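# Line up three dice on the mat by value

## Task

Place all three dice entirely on the mat so their centres lie on one straight line running directly outward from the midpoint between the two arm bases, ordered with the smallest face value closest to that midpoint and the largest farthest. Each die must still show the number it shows now, must rest flat, and must stay in place without the robot holding it. Finally, release the dice and move the grippers away.

## Robot and tools

ROBOT. Two Kinova Gen3 seven-joint arms, named left_arm and right_arm, each carrying a Robotiq 2F-85 parallel gripper and a wrist camera. The names are labels only, not image sides. Base poses in the scene frame: left_arm at (-0.041, +0.335, 0) m with quat_wxyz (+0.998, 0, 0, +0.064); right_arm at (-0.033, -0.300, 0) m with quat_wxyz (+0.998, 0, 0, +0.062). The point between the bases is therefore near (-0.037, +0.018, 0), and the dice line must run radially away from it, mostly along +x.

FRAME. One shared scene frame. Origin on the table top between the arms, +z up, +x out over the table, left_arm on the +y side. Positions are in metres. Orientations are quaternions written w first (qw, qx, qy, qz). On each gripper, +z runs along the fingers away from the wrist and the pads close along its y axis. end_effector_position is the midpoint between the pads when closed. Closed fingertips extend about 19 mm past it, open ones about 6 mm, and closing pushes the tips about 13 mm further out, so keep clearance above the table.

ROW FORMAT. Every motion command uses one flat list of 18 numbers covering both arms, even if one arm is idle: left x, y, z, qw, qx, qy, qz, left gripper position, left gripper speed, then the same nine for the right arm. x, y, z and the quaternion are an absolute target pose for that gripper in the scene frame, not an offset. Gripper position runs from -1 to +1: +1 is fully open (85 mm), 0 about 41 mm, about -0.8 pads touching, -1 closes until blocked (use -1 held steady to grip). Gripper speed also runs -1 to +1 (roughly 20, 85, 150 mm/s at -1, 0, +1). A target farther than 0.6 m from the arm's last reported position along any gripper axis is refused. Each control step the commanded pose is clipped to within 70 mm and 16 degrees of the measured one; position wins over orientation if both cannot be met.

TOOLS.
execute_actions(actions, pictures): actions holds at most one item. An empty list just returns the state. {"rows": [...], "steps": n} runs up to 15 rows of 18 numbers, one per 1/30 s step, n at most 15 (default 15); the final row repeats if rows run out. {"steps": n} without rows is a wait of up to 300 steps counted from the previous result. pictures is a boolean.
move(target, speed): target is one 18-number row; each gripper travels a straight line to its absolute pose, both finishing together, lasting 0.5 to 10 s. speed is the path top speed in m/s, 0.002 to 0.5, default 0.25; rotation is capped at twice that in rad/s. Gripper numbers are applied at the start. Paths ignore obstacles and the other arm; faster moves and targets set deeper past a contact hit and press harder.
wait(seconds): 0 to 10 s, nothing new sent.
zoom_image(camera, region): camera is cam_head_left, cam_head_right, cam_left_wrist or cam_right_wrist (all 672x504); region is [x0, y0, x1, y1] pixels from the top-left, at most 504 by 504.
read_manual(section): licence texts only.
finished_scene(scene): ends the current scene, irreversible; its result reports success.

To keep an arm still, resend its last reported pose exactly plus its current gripper numbers; a 0 in the gripper slots is a real command. Resend the same target quaternion each row to hold orientation rather than copying drifted readings.

RESULTS. The state line lists each gripper pose as left_arm: ... | right_arm: .... Printed positions can be slightly off, more at long reach. A move adds a move: line with its ending (done, off_target, moving, held, fault) and limits (paced = pose clipped; held = a check blocked some steps, after which the arm may jump faster). HELD marks steps where the row was not fully sent. pose unreachable means the clearance check altered or blocked that arm's command. Hand target shows the pose the controller is currently driving toward. position_measured_pct is about 50 minus 50 times the finger position: 0 open; stopping below 90 means something is held or blocking; about 90 or more means the pads met on nothing or something tiny. After an action an arm continues only to its last clipped pose, so check the result and command the remainder. The world keeps running between calls.

GRIPPING. Grip with position -1. Release by sending a position wider than the object. For a gentle grip, open, then close to just under the object width. Fingers stay put until the number changes by 0.01 or more, but re-close by themselves if the object slips or is lost.

AVOID. Knocking anything off the table; dropping, slamming or hard-pushing dice; letting the arms collide or press each other. Joint load limits are 48.6 N m for the first four joints and 30.6 N m for the wrist joints; reaching one freezes that arm for 10 s (TORQUE FAULT). Holding loads heats motors: MOTOR HOT from 60 °C, and at 75 °C an OVER-TEMPERATURE FAULT lets the arm sag. Occasional external tugs or pushes on objects can happen. Joint ranges in rad: waist, upper arm roll, forearm roll and wrist roll ±69.115; shoulder ±2.250; elbow ±2.580; wrist pitch ±2.100.

Each tool is called as name([rows], argument=value, ...), one row to a line, values as JSON.

## Session

execute_actions(actions=[])

Scene clock: 0.00 s of 4800.00 s.
left_arm: end_effector_position=(+0.0644, +0.1813, +0.1513) position_measured_pct=0.0 end_effector_quat_wxyz=(-0.013, +0.952, -0.307, -0.006) | right_arm: end_effector_position=(+0.1544, -0.6394, +0.1631) position_measured_pct=0.0 end_effector_quat_wxyz=(+0.066, +0.950, +0.296, -0.069)
Joint positions: left_arm=[ 0.553 -0.031  0.427  2.482 -0.004  0.712 -1.34 ] | right_arm=[ 0.655  0.336  0.42   2.024  0.059  0.732 -0.085]
Joint velocities: left_arm=[ 0.001  0.     0.001 -0.001 -0.    -0.001  0.   ] | right_arm=[ 0.002 -0.002  0.     0.     0.     0.    -0.001]
Hand target (left_arm): +0.064, +0.181, +0.151; -0.013, +0.952, -0.307, -0.006
Hand target (right_arm): +0.154, -0.639, +0.163; +0.066, +0.950, +0.296, -0.069

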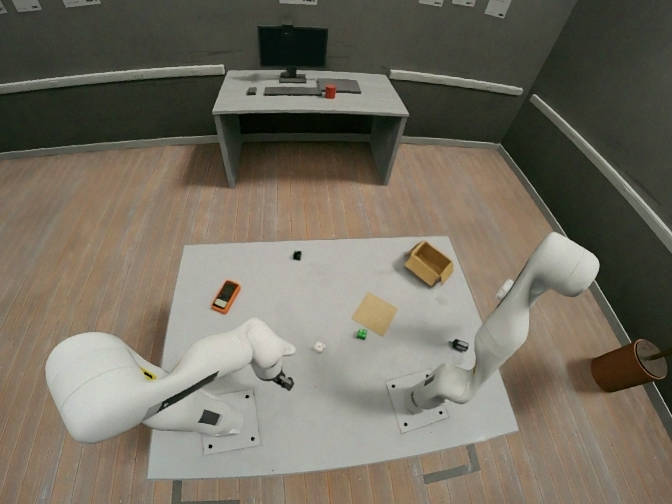

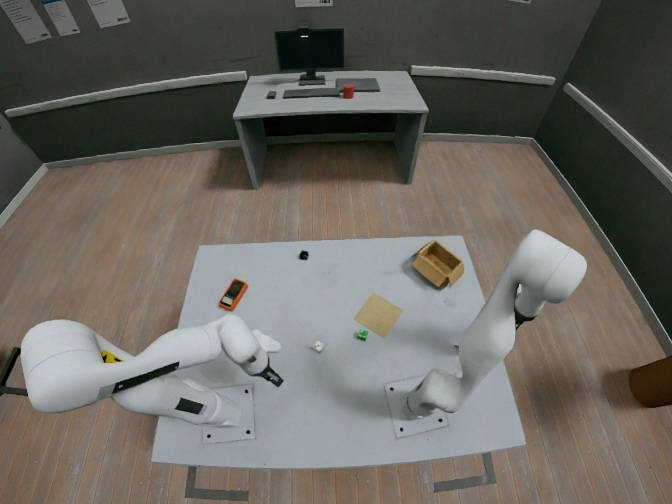

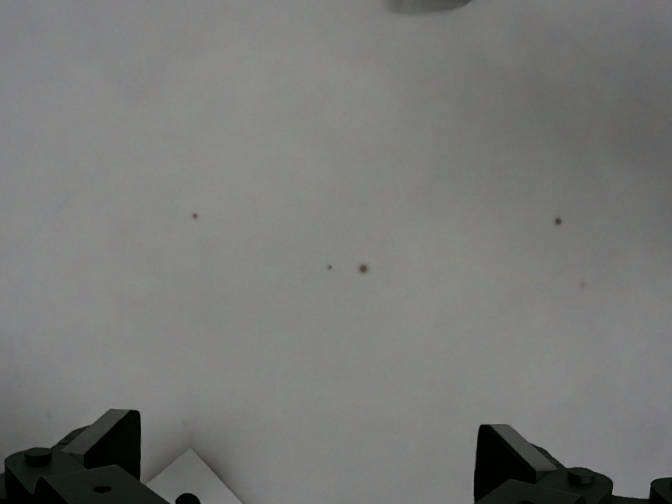

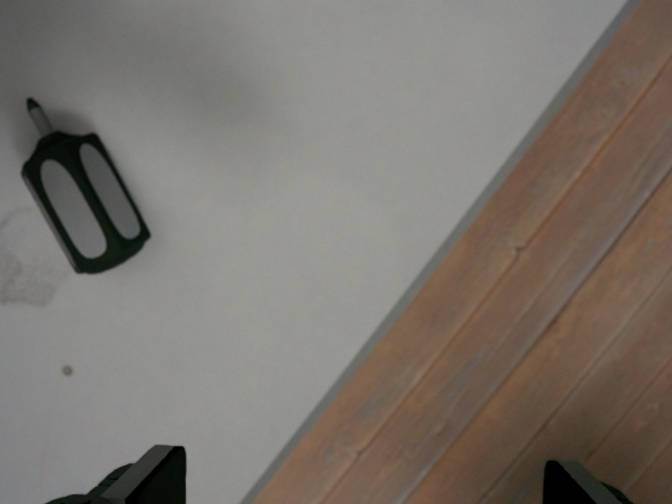

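zoom_image(camera="cam_head_left", region=[230, 230, 470, 410])

Region (230, 230, 470, 410) of cam_head_left's 672x504 image, scaled by 2.100, with more detail than that image has; it fills the top 378 rows of this view, and the rest is white.

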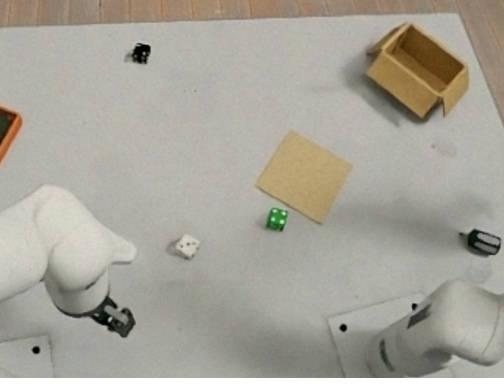

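move(target=[0.2,0.03,0.3,0,1,0,0,1,0,0.1544,-0.6394,0.1631,0.066,0.950,0.296,-0.069,1,0])

Scene clock: 10.33 s of 4800.00 s.
left_arm: end_effector_position=(+0.2005, +0.0303, +0.3002) position_measured_pct=0.0 end_effector_quat_wxyz=(+0.000, +1.000, -0.001, +0.000) | right_arm: end_effector_position=(+0.1544, -0.6394, +0.1631) position_measured_pct=0.0 end_effector_quat_wxyz=(+0.066, +0.950, +0.296, -0.069)
Joint positions: left_arm=[ 0.616  0.214  0.433  1.652 -0.093  1.295 -0.634] | right_arm=[ 0.653  0.336  0.42   2.025  0.06   0.731 -0.087]
Joint velocities: left_arm=[ 0.003  0.007  0.004 -0.003 -0.002  0.001  0.002] | right_arm=[-0.     0.001  0.    -0.002  0.001 -0.     0.001]
Hand target (left_arm): +0.200, +0.030, +0.300; +0.000, +1.000, -0.001, -0.000
Hand target (right_arm): +0.154, -0.639, +0.163; +0.066, +0.950, +0.296, -0.069
Off the commanded pose (left_arm): 0.001 m, 0 deg.
Off the commanded pose (right_arm): 0.000 m, 0 deg.
After step 90, 5.63 s passed at rest.
move: done

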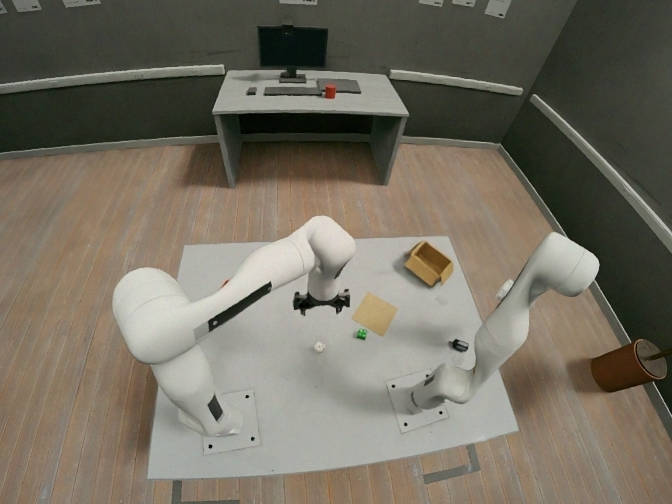

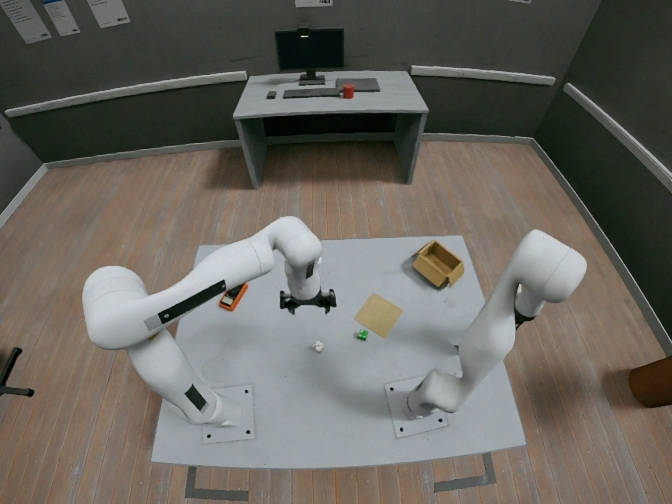

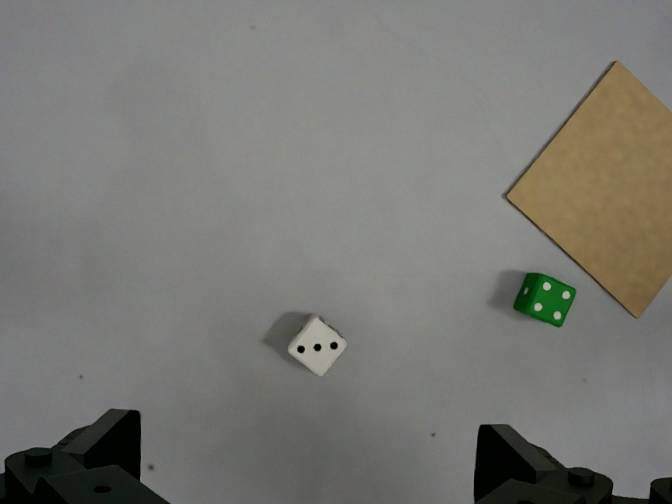

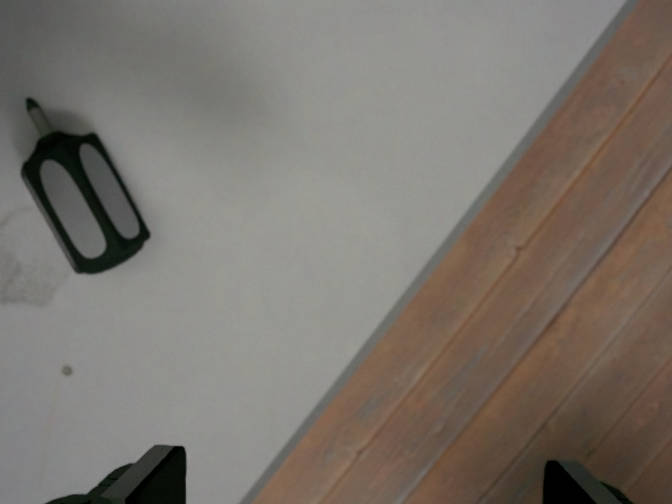

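move(target=[0.19,0.042,0.2,0,0.94,-0.342,0,1,0,0.1544,-0.6394,0.1631,0.066,0.950,0.296,-0.069,1,0])

Scene clock: 16.93 s of 4800.00 s.
left_arm: end_effector_position=(+0.1900, +0.0422, +0.2002) position_measured_pct=0.0 end_effector_quat_wxyz=(-0.000, +0.940, -0.342, +0.000) | right_arm: end_effector_position=(+0.1544, -0.6394, +0.1631) position_measured_pct=0.0 end_effector_quat_wxyz=(+0.066, +0.950, +0.296, -0.069)
Joint positions: left_arm=[ 0.548  0.301  0.53   1.915 -0.184  0.973 -1.232] | right_arm=[ 0.653  0.336  0.42   2.025  0.06   0.731 -0.087]
Joint velocities: left_arm=[-0.001  0.002 -0.001  0.001  0.001 -0.001 -0.002] | right_arm=[ 0.002 -0.001 -0.    -0.     0.001 -0.    -0.001]
Hand target (left_arm): +0.190, +0.042, +0.200; -0.000, +0.940, -0.342, +0.000
Hand target (right_arm): +0.154, -0.639, +0.163; +0.066, +0.950, +0.296, -0.069
Off the commanded pose (left_arm): 0.000 m, 0 deg.
Off the commanded pose (right_arm): 0.000 m, 0 deg.
After step 90, 1.90 s passed at rest.
move: done

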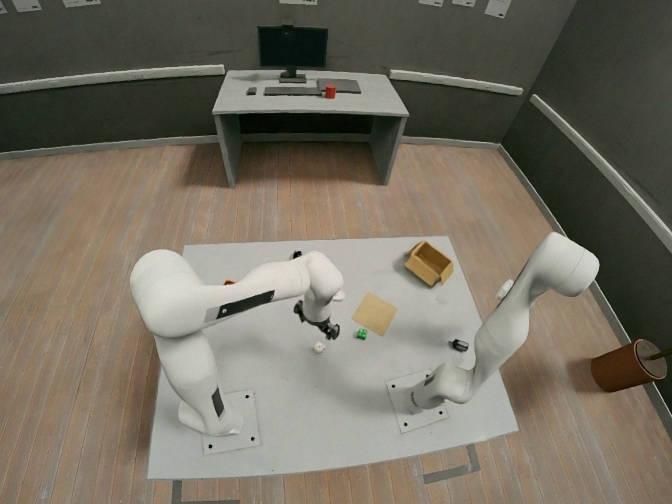

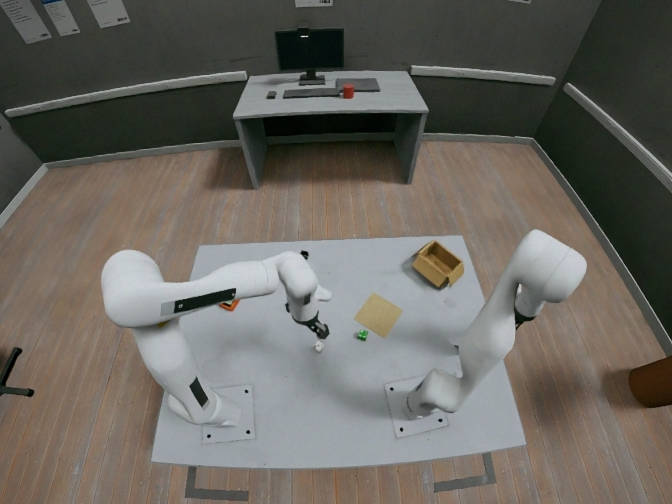

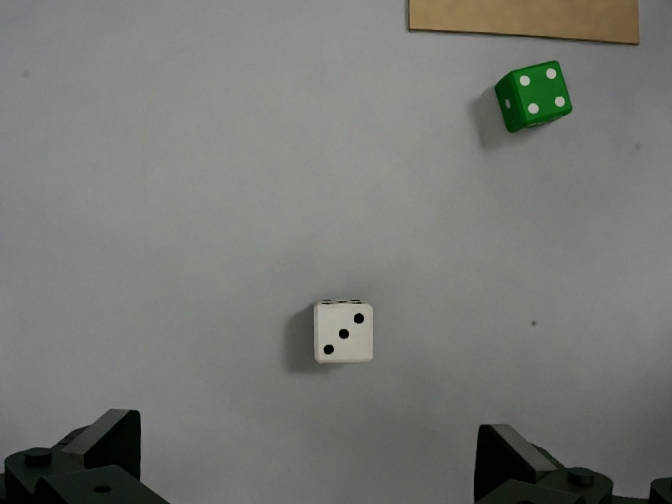

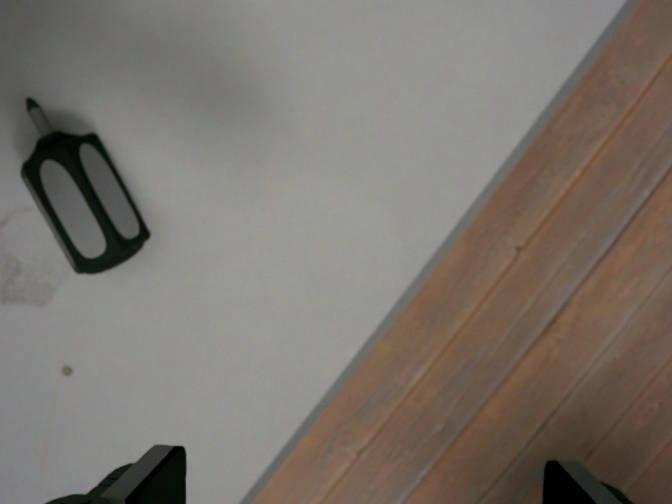

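move(target=[0.2,0.034,0.06,0,0.94,-0.342,0,1,0,0.1544,-0.6394,0.1631,0.066,0.950,0.296,-0.069,1,0], speed=0.15)

zoom_image(camera="cam_head_left", region=[260, 280, 420, 400])

Scene clock: 23.57 s of 4800.00 s.
left_arm: end_effector_position=(+0.2007, +0.0345, +0.0607) position_measured_pct=0.0 end_effector_quat_wxyz=(-0.000, +0.940, -0.341, +0.001) | right_arm: end_effector_position=(+0.1544, -0.6394, +0.1631) position_measured_pct=0.0 end_effector_quat_wxyz=(+0.066, +0.950, +0.296, -0.069)
Joint positions: left_arm=[ 0.683  0.591  0.382  2.052 -0.399  0.568 -1.048] | right_arm=[ 0.653  0.336  0.42   2.025  0.06   0.731 -0.087]
Joint velocities: left_arm=[ 0.006  0.01   0.002  0.    -0.002  0.     0.001] | right_arm=[ 0.     0.    -0.    -0.    -0.001 -0.     0.001]
Hand target (left_arm): +0.200, +0.034, +0.060; -0.001, +0.940, -0.342, +0.000
Hand target (right_arm): +0.154, -0.639, +0.163; +0.066, +0.950, +0.296, -0.069
Off the commanded pose (left_arm): 0.001 m, 0 deg.
Off the commanded pose (right_arm): 0.000 m, 0 deg.
After step 90, 2.37 s passed at rest.
move: done

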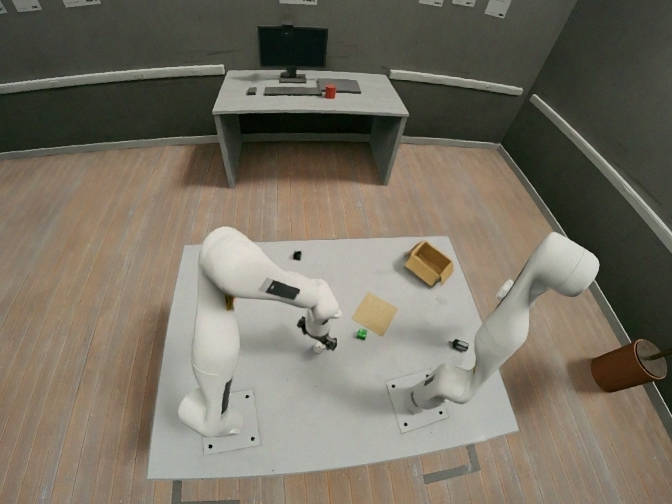

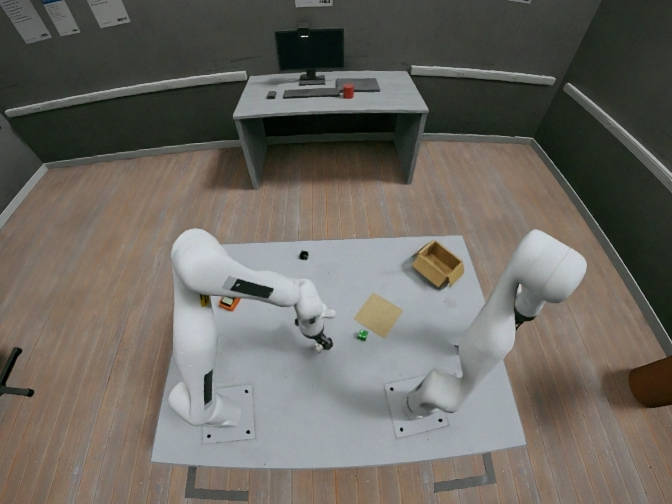

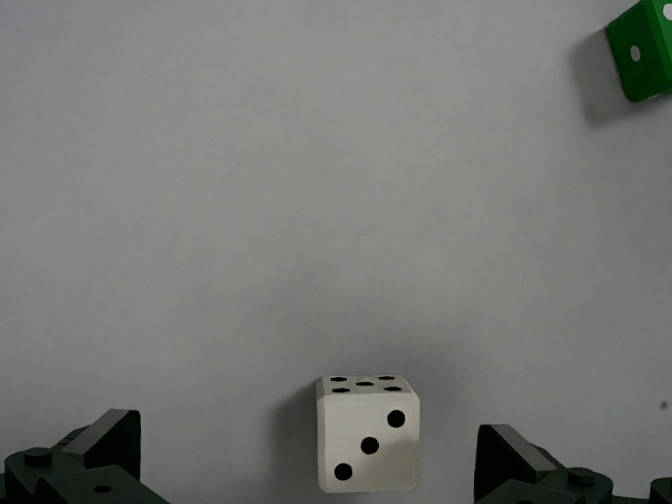

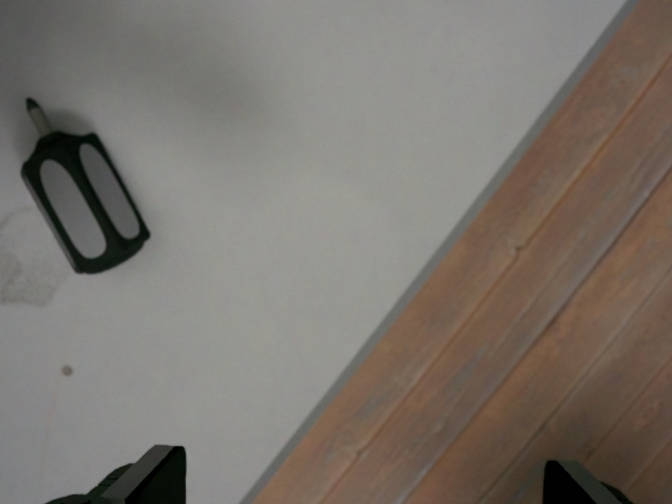

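Region (260, 280, 420, 400) of cam_head_left's 672x504 image, scaled by 3.150, with more detail than that image has; it fills the top 378 rows of this view, and the rest is white.

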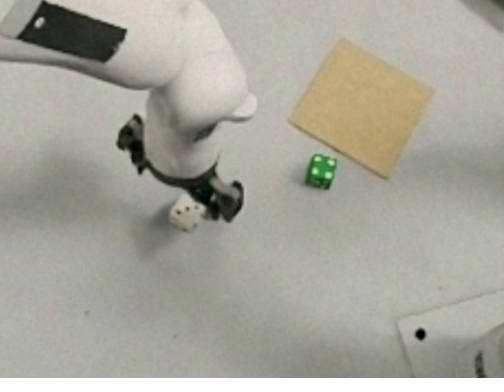

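move(target=[0.191,0.023,0.03,0,0.94,-0.342,0,1,0,0.1544,-0.6394,0.1631,0.066,0.950,0.296,-0.069,1,0], speed=0.08)

move(target=[0.191,0.023,0.03,0,0.94,-0.342,0,-1,0.5,0.1544,-0.6394,0.1631,0.066,0.950,0.296,-0.069,1,0])

Scene clock: 27.97 s of 4800.00 s.
left_arm: end_effector_position=(+0.1915, +0.0231, +0.0303) position_measured_pct=0.0 end_effector_quat_wxyz=(-0.000, +0.940, -0.341, +0.000) | right_arm: end_effector_position=(+0.1544, -0.6394, +0.1631) position_measured_pct=0.0 end_effector_quat_wxyz=(+0.066, +0.950, +0.296, -0.069)
Joint positions: left_arm=[ 0.76   0.662  0.328  2.058 -0.438  0.487 -0.98 ] | right_arm=[ 0.653  0.336  0.42   2.025  0.06   0.731 -0.087]
Joint velocities: left_arm=[ 0.006  0.006  0.004 -0.    -0.003 -0.     0.003] | right_arm=[ 0.     0.001  0.001  0.001 -0.001 -0.    -0.   ]
Hand target (left_arm): +0.191, +0.023, +0.030; -0.000, +0.940, -0.342, +0.000
Hand target (right_arm): +0.154, -0.639, +0.163; +0.066, +0.950, +0.296, -0.069
Off the commanded pose (left_arm): 0.001 m, 0 deg.
Off the commanded pose (right_arm): 0.000 m, 0 deg.
After step 90, 0.67 s passed at rest.
move: done

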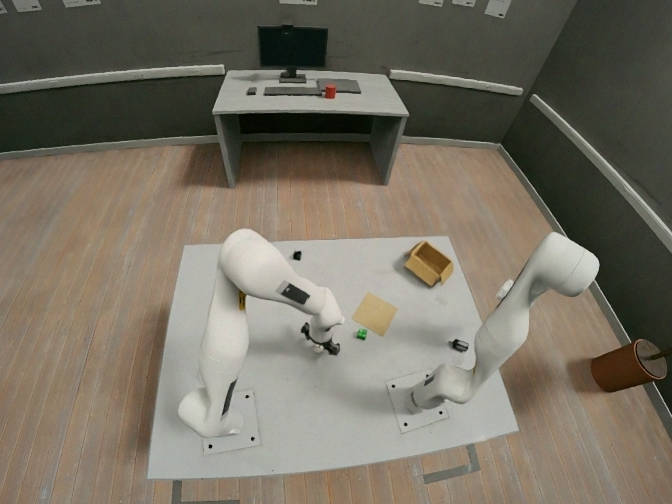

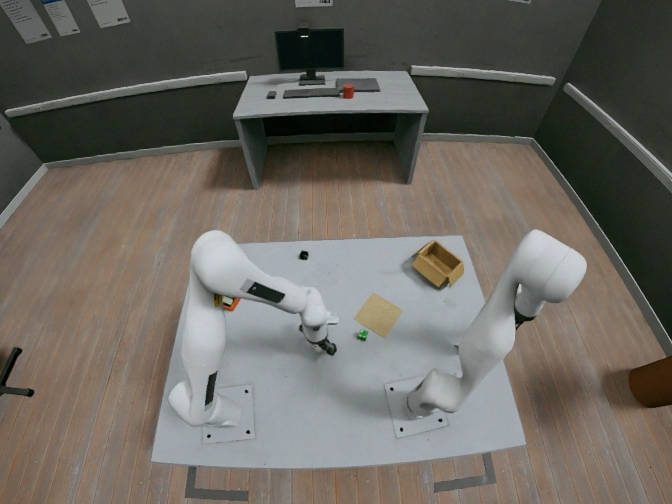

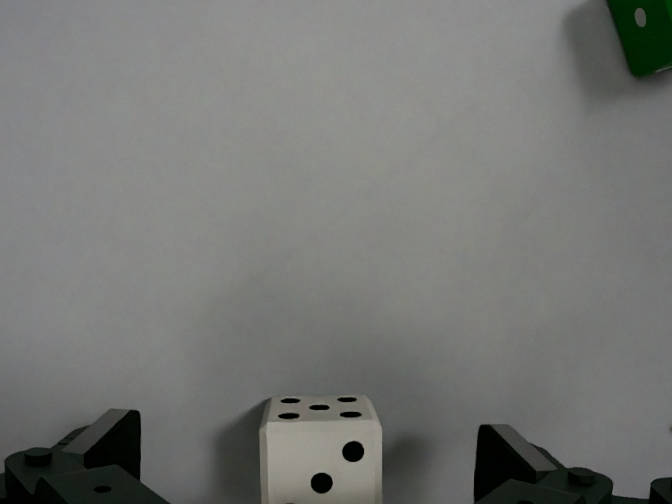

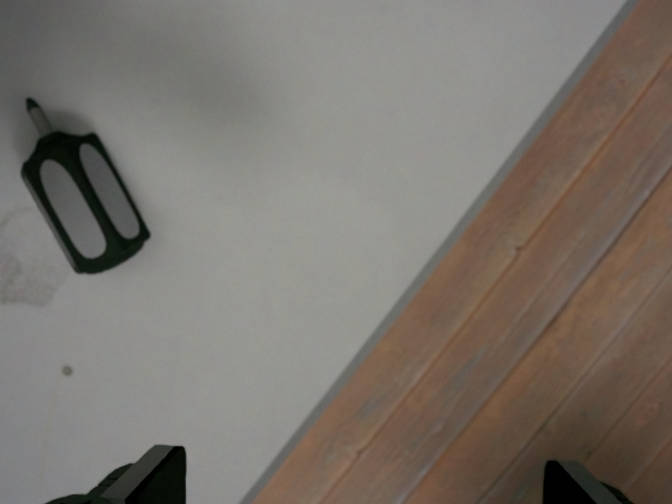

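Scene clock: 28.80 s of 4800.00 s.
left_arm: end_effector_position=(+0.1910, +0.0229, +0.0306) position_measured_pct=64.7 end_effector_quat_wxyz=(+0.000, +0.940, -0.342, +0.000) | right_arm: end_effector_position=(+0.1544, -0.6394, +0.1631) position_measured_pct=0.0 end_effector_quat_wxyz=(+0.066, +0.950, +0.296, -0.069)
Joint positions: left_arm=[ 0.761  0.661  0.329  2.059 -0.438  0.488 -0.98 ] | right_arm=[ 0.653  0.336  0.42   2.025  0.06   0.731 -0.087]
Joint velocities: left_arm=[ 0.     0.    -0.     0.    -0.    -0.    -0.001] | right_arm=[ 0.001 -0.     0.001  0.    -0.001  0.     0.   ]
Hand target (left_arm): +0.191, +0.023, +0.030; -0.000, +0.940, -0.342, +0.000
Hand target (right_arm): +0.154, -0.639, +0.163; +0.066, +0.950, +0.296, -0.069
Off the commanded pose (left_arm): 0.001 m, 0 deg.
Off the commanded pose (right_arm): 0.000 m, 0 deg.
move: done

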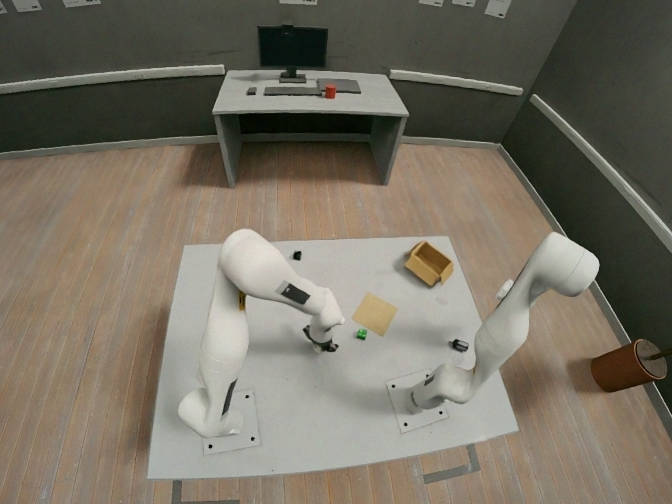

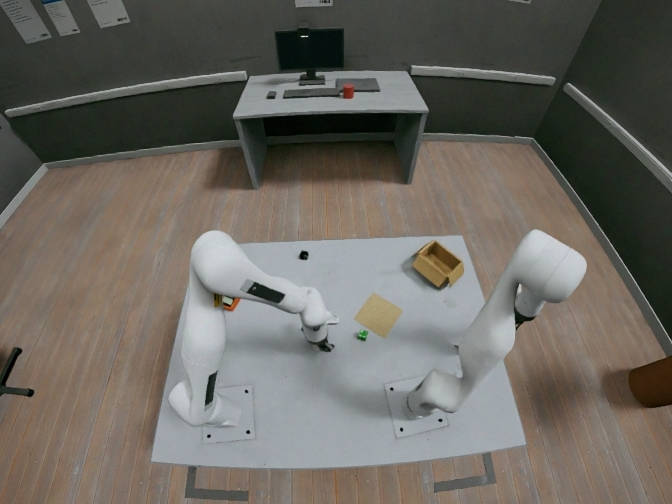

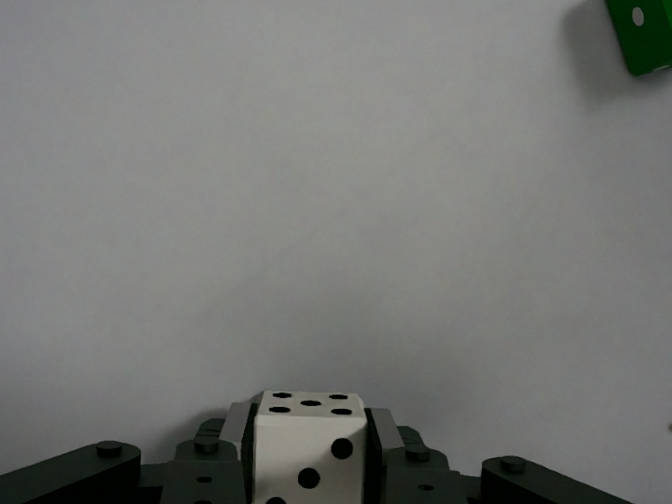

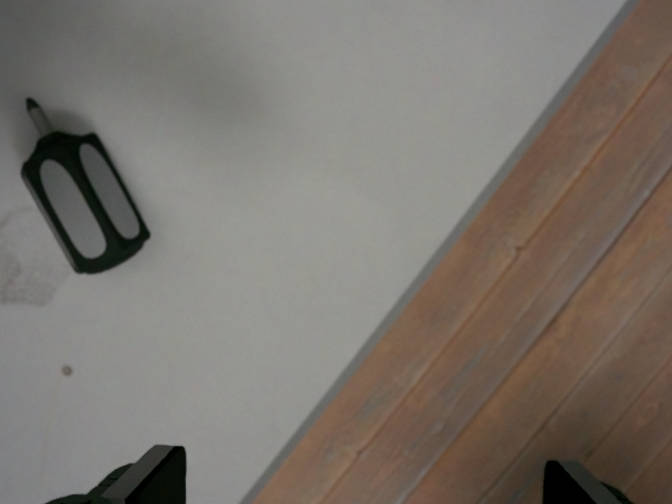

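move(target=[0.48,0.08,0.3,0,1,0,0,-1,0.5,0.1544,-0.6394,0.1631,0.066,0.950,0.296,-0.069,1,0])

Scene clock: 35.17 s of 4800.00 s.
left_arm: end_effector_position=(+0.4792, +0.0794, +0.3005) position_measured_pct=64.7 end_effector_quat_wxyz=(+0.002, +1.000, -0.001, -0.000) | right_arm: end_effector_position=(+0.1544, -0.6394, +0.1631) position_measured_pct=0.0 end_effector_quat_wxyz=(+0.066, +0.950, +0.296, -0.069)
Joint positions: left_arm=[ 0.411  0.693  0.307  0.898 -0.19   1.572 -1.051] | right_arm=[ 0.653  0.336  0.42   2.025  0.06   0.731 -0.087]
Joint velocities: left_arm=[ 0.004  0.013  0.001 -0.008 -0.     0.002  0.   ] | right_arm=[-0.    -0.001  0.001 -0.002 -0.001  0.     0.   ]
Hand target (left_arm): +0.479, +0.079, +0.300; +0.002, +1.000, -0.001, -0.001
Hand target (right_arm): +0.154, -0.639, +0.163; +0.066, +0.950, +0.296, -0.069
Off the commanded pose (left_arm): 0.001 m, 0 deg.
Off the commanded pose (right_arm): 0.000 m, 0 deg.
After step 90, 1.27 s passed at rest.
move: done

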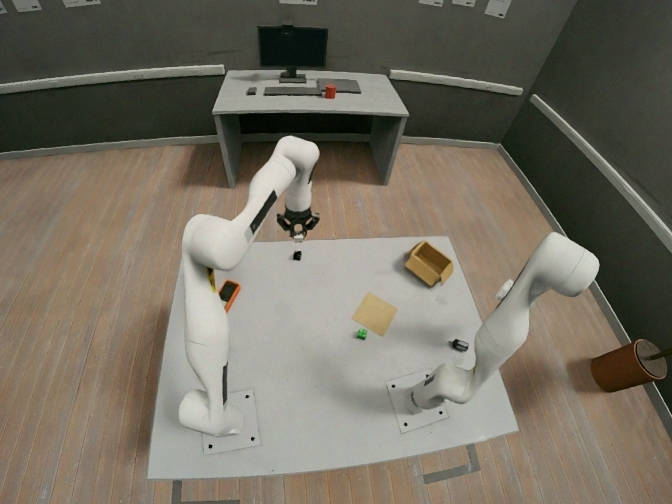

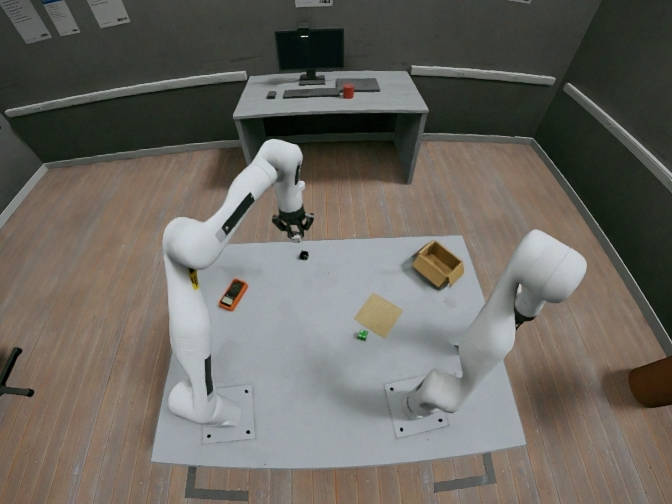

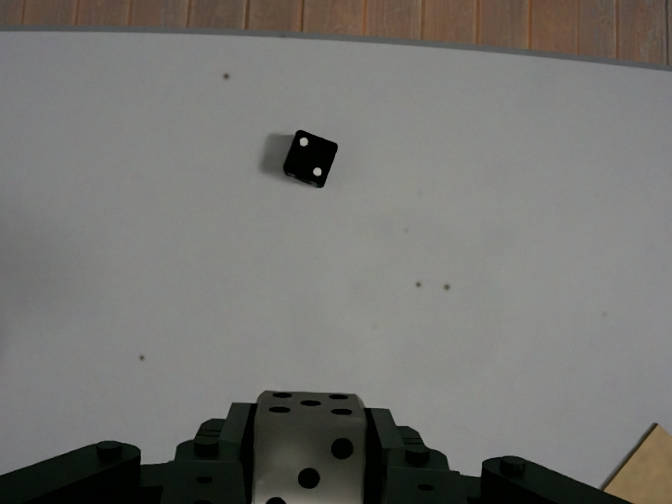

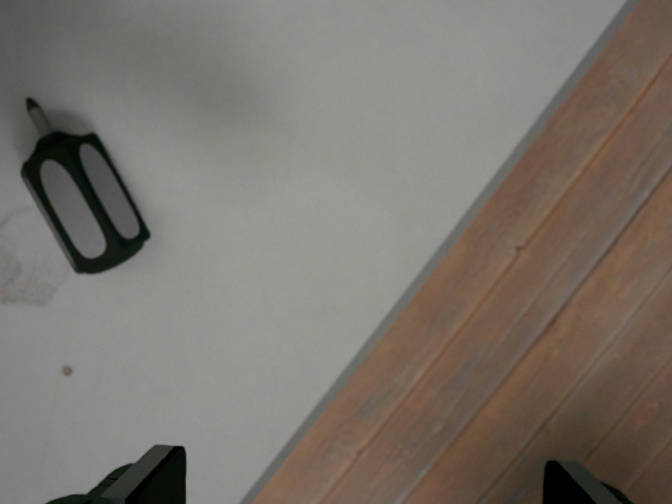

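move(target=[0.25,-0.15,0.25,0,0.966,-0.259,0,-1,0.5,0.1544,-0.6394,0.1631,0.066,0.950,0.296,-0.069,1,0])

Scene clock: 38.63 s of 4800.00 s.
left_arm: end_effector_position=(+0.2514, -0.1492, +0.2502) position_measured_pct=64.7 end_effector_quat_wxyz=(-0.001, +0.966, -0.258, +0.000) | right_arm: end_effector_position=(+0.1544, -0.6394, +0.1631) position_measured_pct=0.0 end_effector_quat_wxyz=(+0.066, +0.950, +0.296, -0.069)
Joint positions: left_arm=[ 0.899  0.685  0.44   1.108 -0.279  1.405 -0.924] | right_arm=[ 0.653  0.336  0.42   2.025  0.06   0.731 -0.087]
Joint velocities: left_arm=[ 0.007  0.006  0.004 -0.001 -0.001 -0.     0.002] | right_arm=[-0.001 -0.    -0.001 -0.     0.002  0.     0.001]
Hand target (left_arm): +0.251, -0.150, +0.250; -0.001, +0.966, -0.259, +0.000
Hand target (right_arm): +0.154, -0.639, +0.163; +0.066, +0.950, +0.296, -0.069
Off the commanded pose (left_arm): 0.002 m, 0 deg.
Off the commanded pose (right_arm): 0.000 m, 0 deg.
move: done

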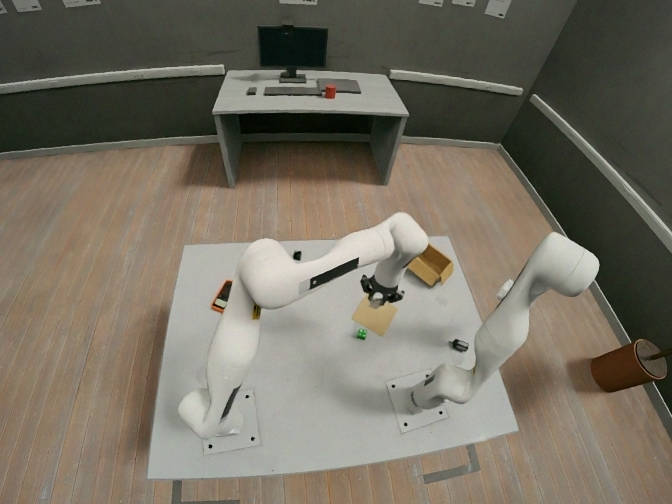

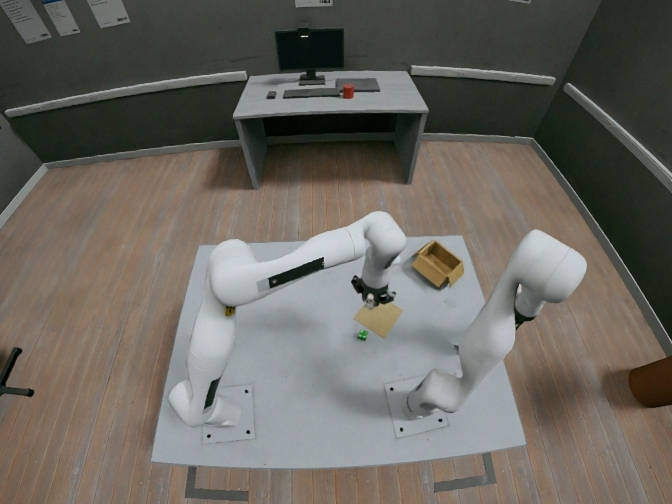

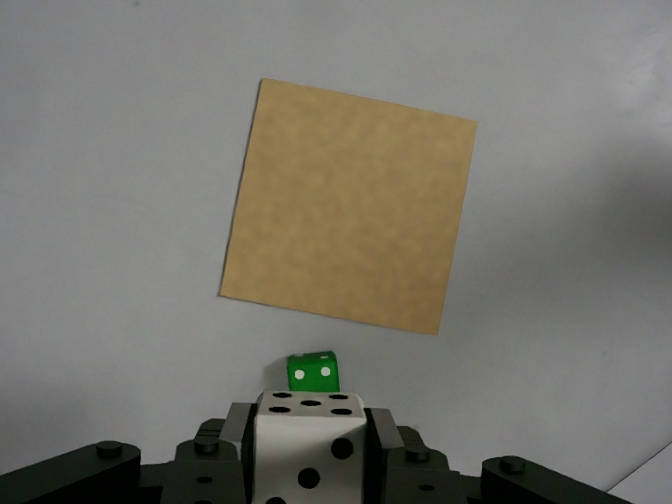

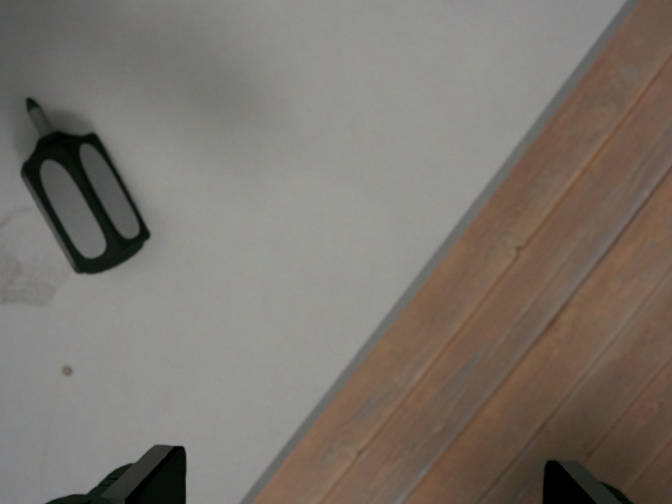

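move(target=[0.31,-0.203,0.08,0,0.966,-0.259,0,-1,0.5,0.1544,-0.6394,0.1631,0.066,0.950,0.296,-0.069,1,0], speed=0.15)

Scene clock: 47.67 s of 4800.00 s.
left_arm: end_effector_position=(+0.3103, -0.2029, +0.0806) position_measured_pct=64.7 end_effector_quat_wxyz=(+0.000, +0.966, -0.259, +0.000) | right_arm: end_effector_position=(+0.1544, -0.6394, +0.1631) position_measured_pct=0.0 end_effector_quat_wxyz=(+0.066, +0.950, +0.296, -0.069)
Joint positions: left_arm=[ 0.926  1.021  0.387  0.989 -0.354  1.189 -0.949] | right_arm=[ 0.653  0.336  0.421  2.025  0.06   0.731 -0.087]
Joint velocities: left_arm=[ 0.001  0.007 -0.002 -0.002  0.001  0.002 -0.001] | right_arm=[ 0.002  0.    -0.     0.     0.001  0.    -0.001]
Hand target (left_arm): +0.310, -0.203, +0.080; +0.000, +0.966, -0.259, +0.000
Hand target (right_arm): +0.154, -0.639, +0.163; +0.066, +0.950, +0.296, -0.069
Off the commanded pose (left_arm): 0.001 m, 0 deg.
Off the commanded pose (right_arm): 0.000 m, 0 deg.
After step 90, 4.43 s passed at rest.
move: done

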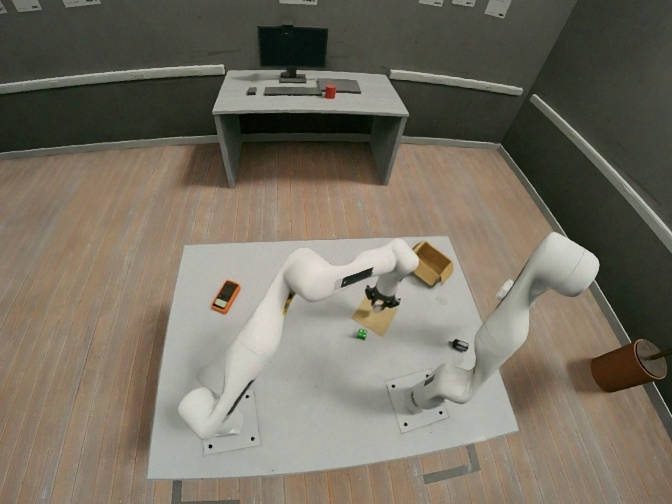

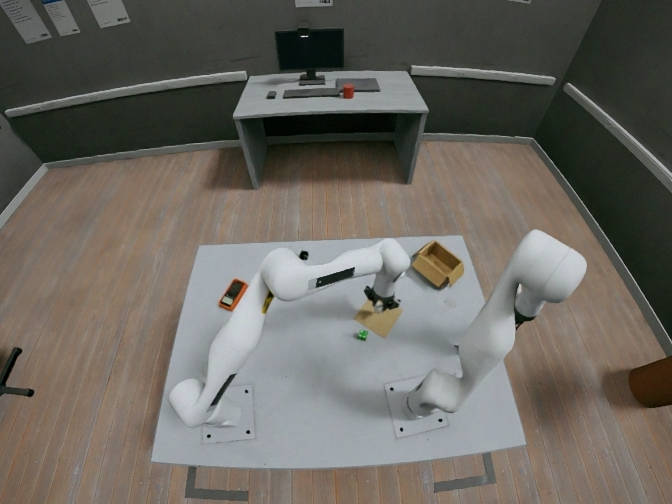

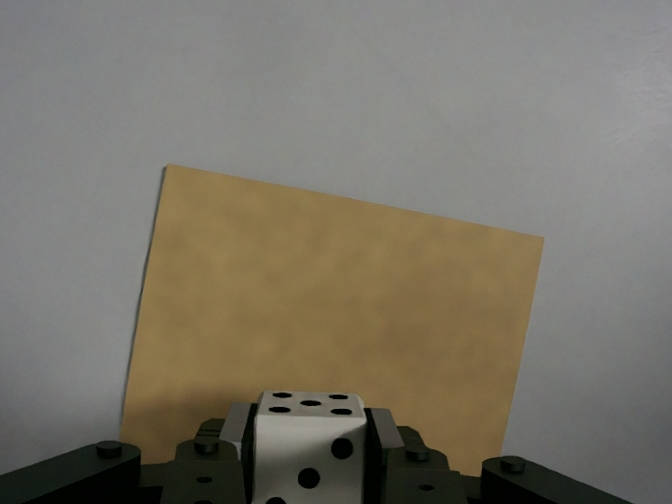

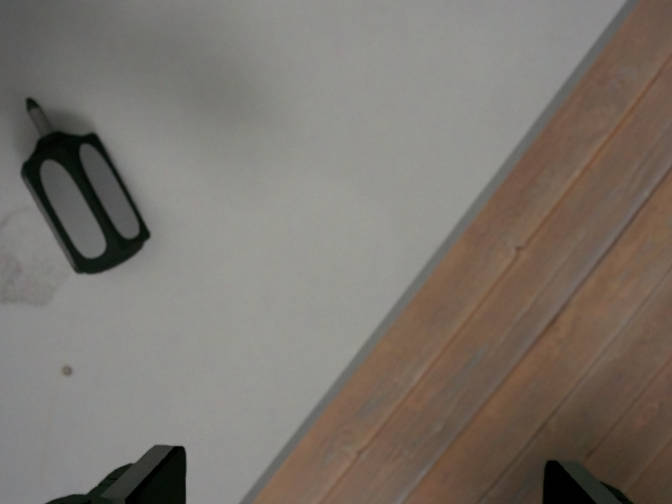

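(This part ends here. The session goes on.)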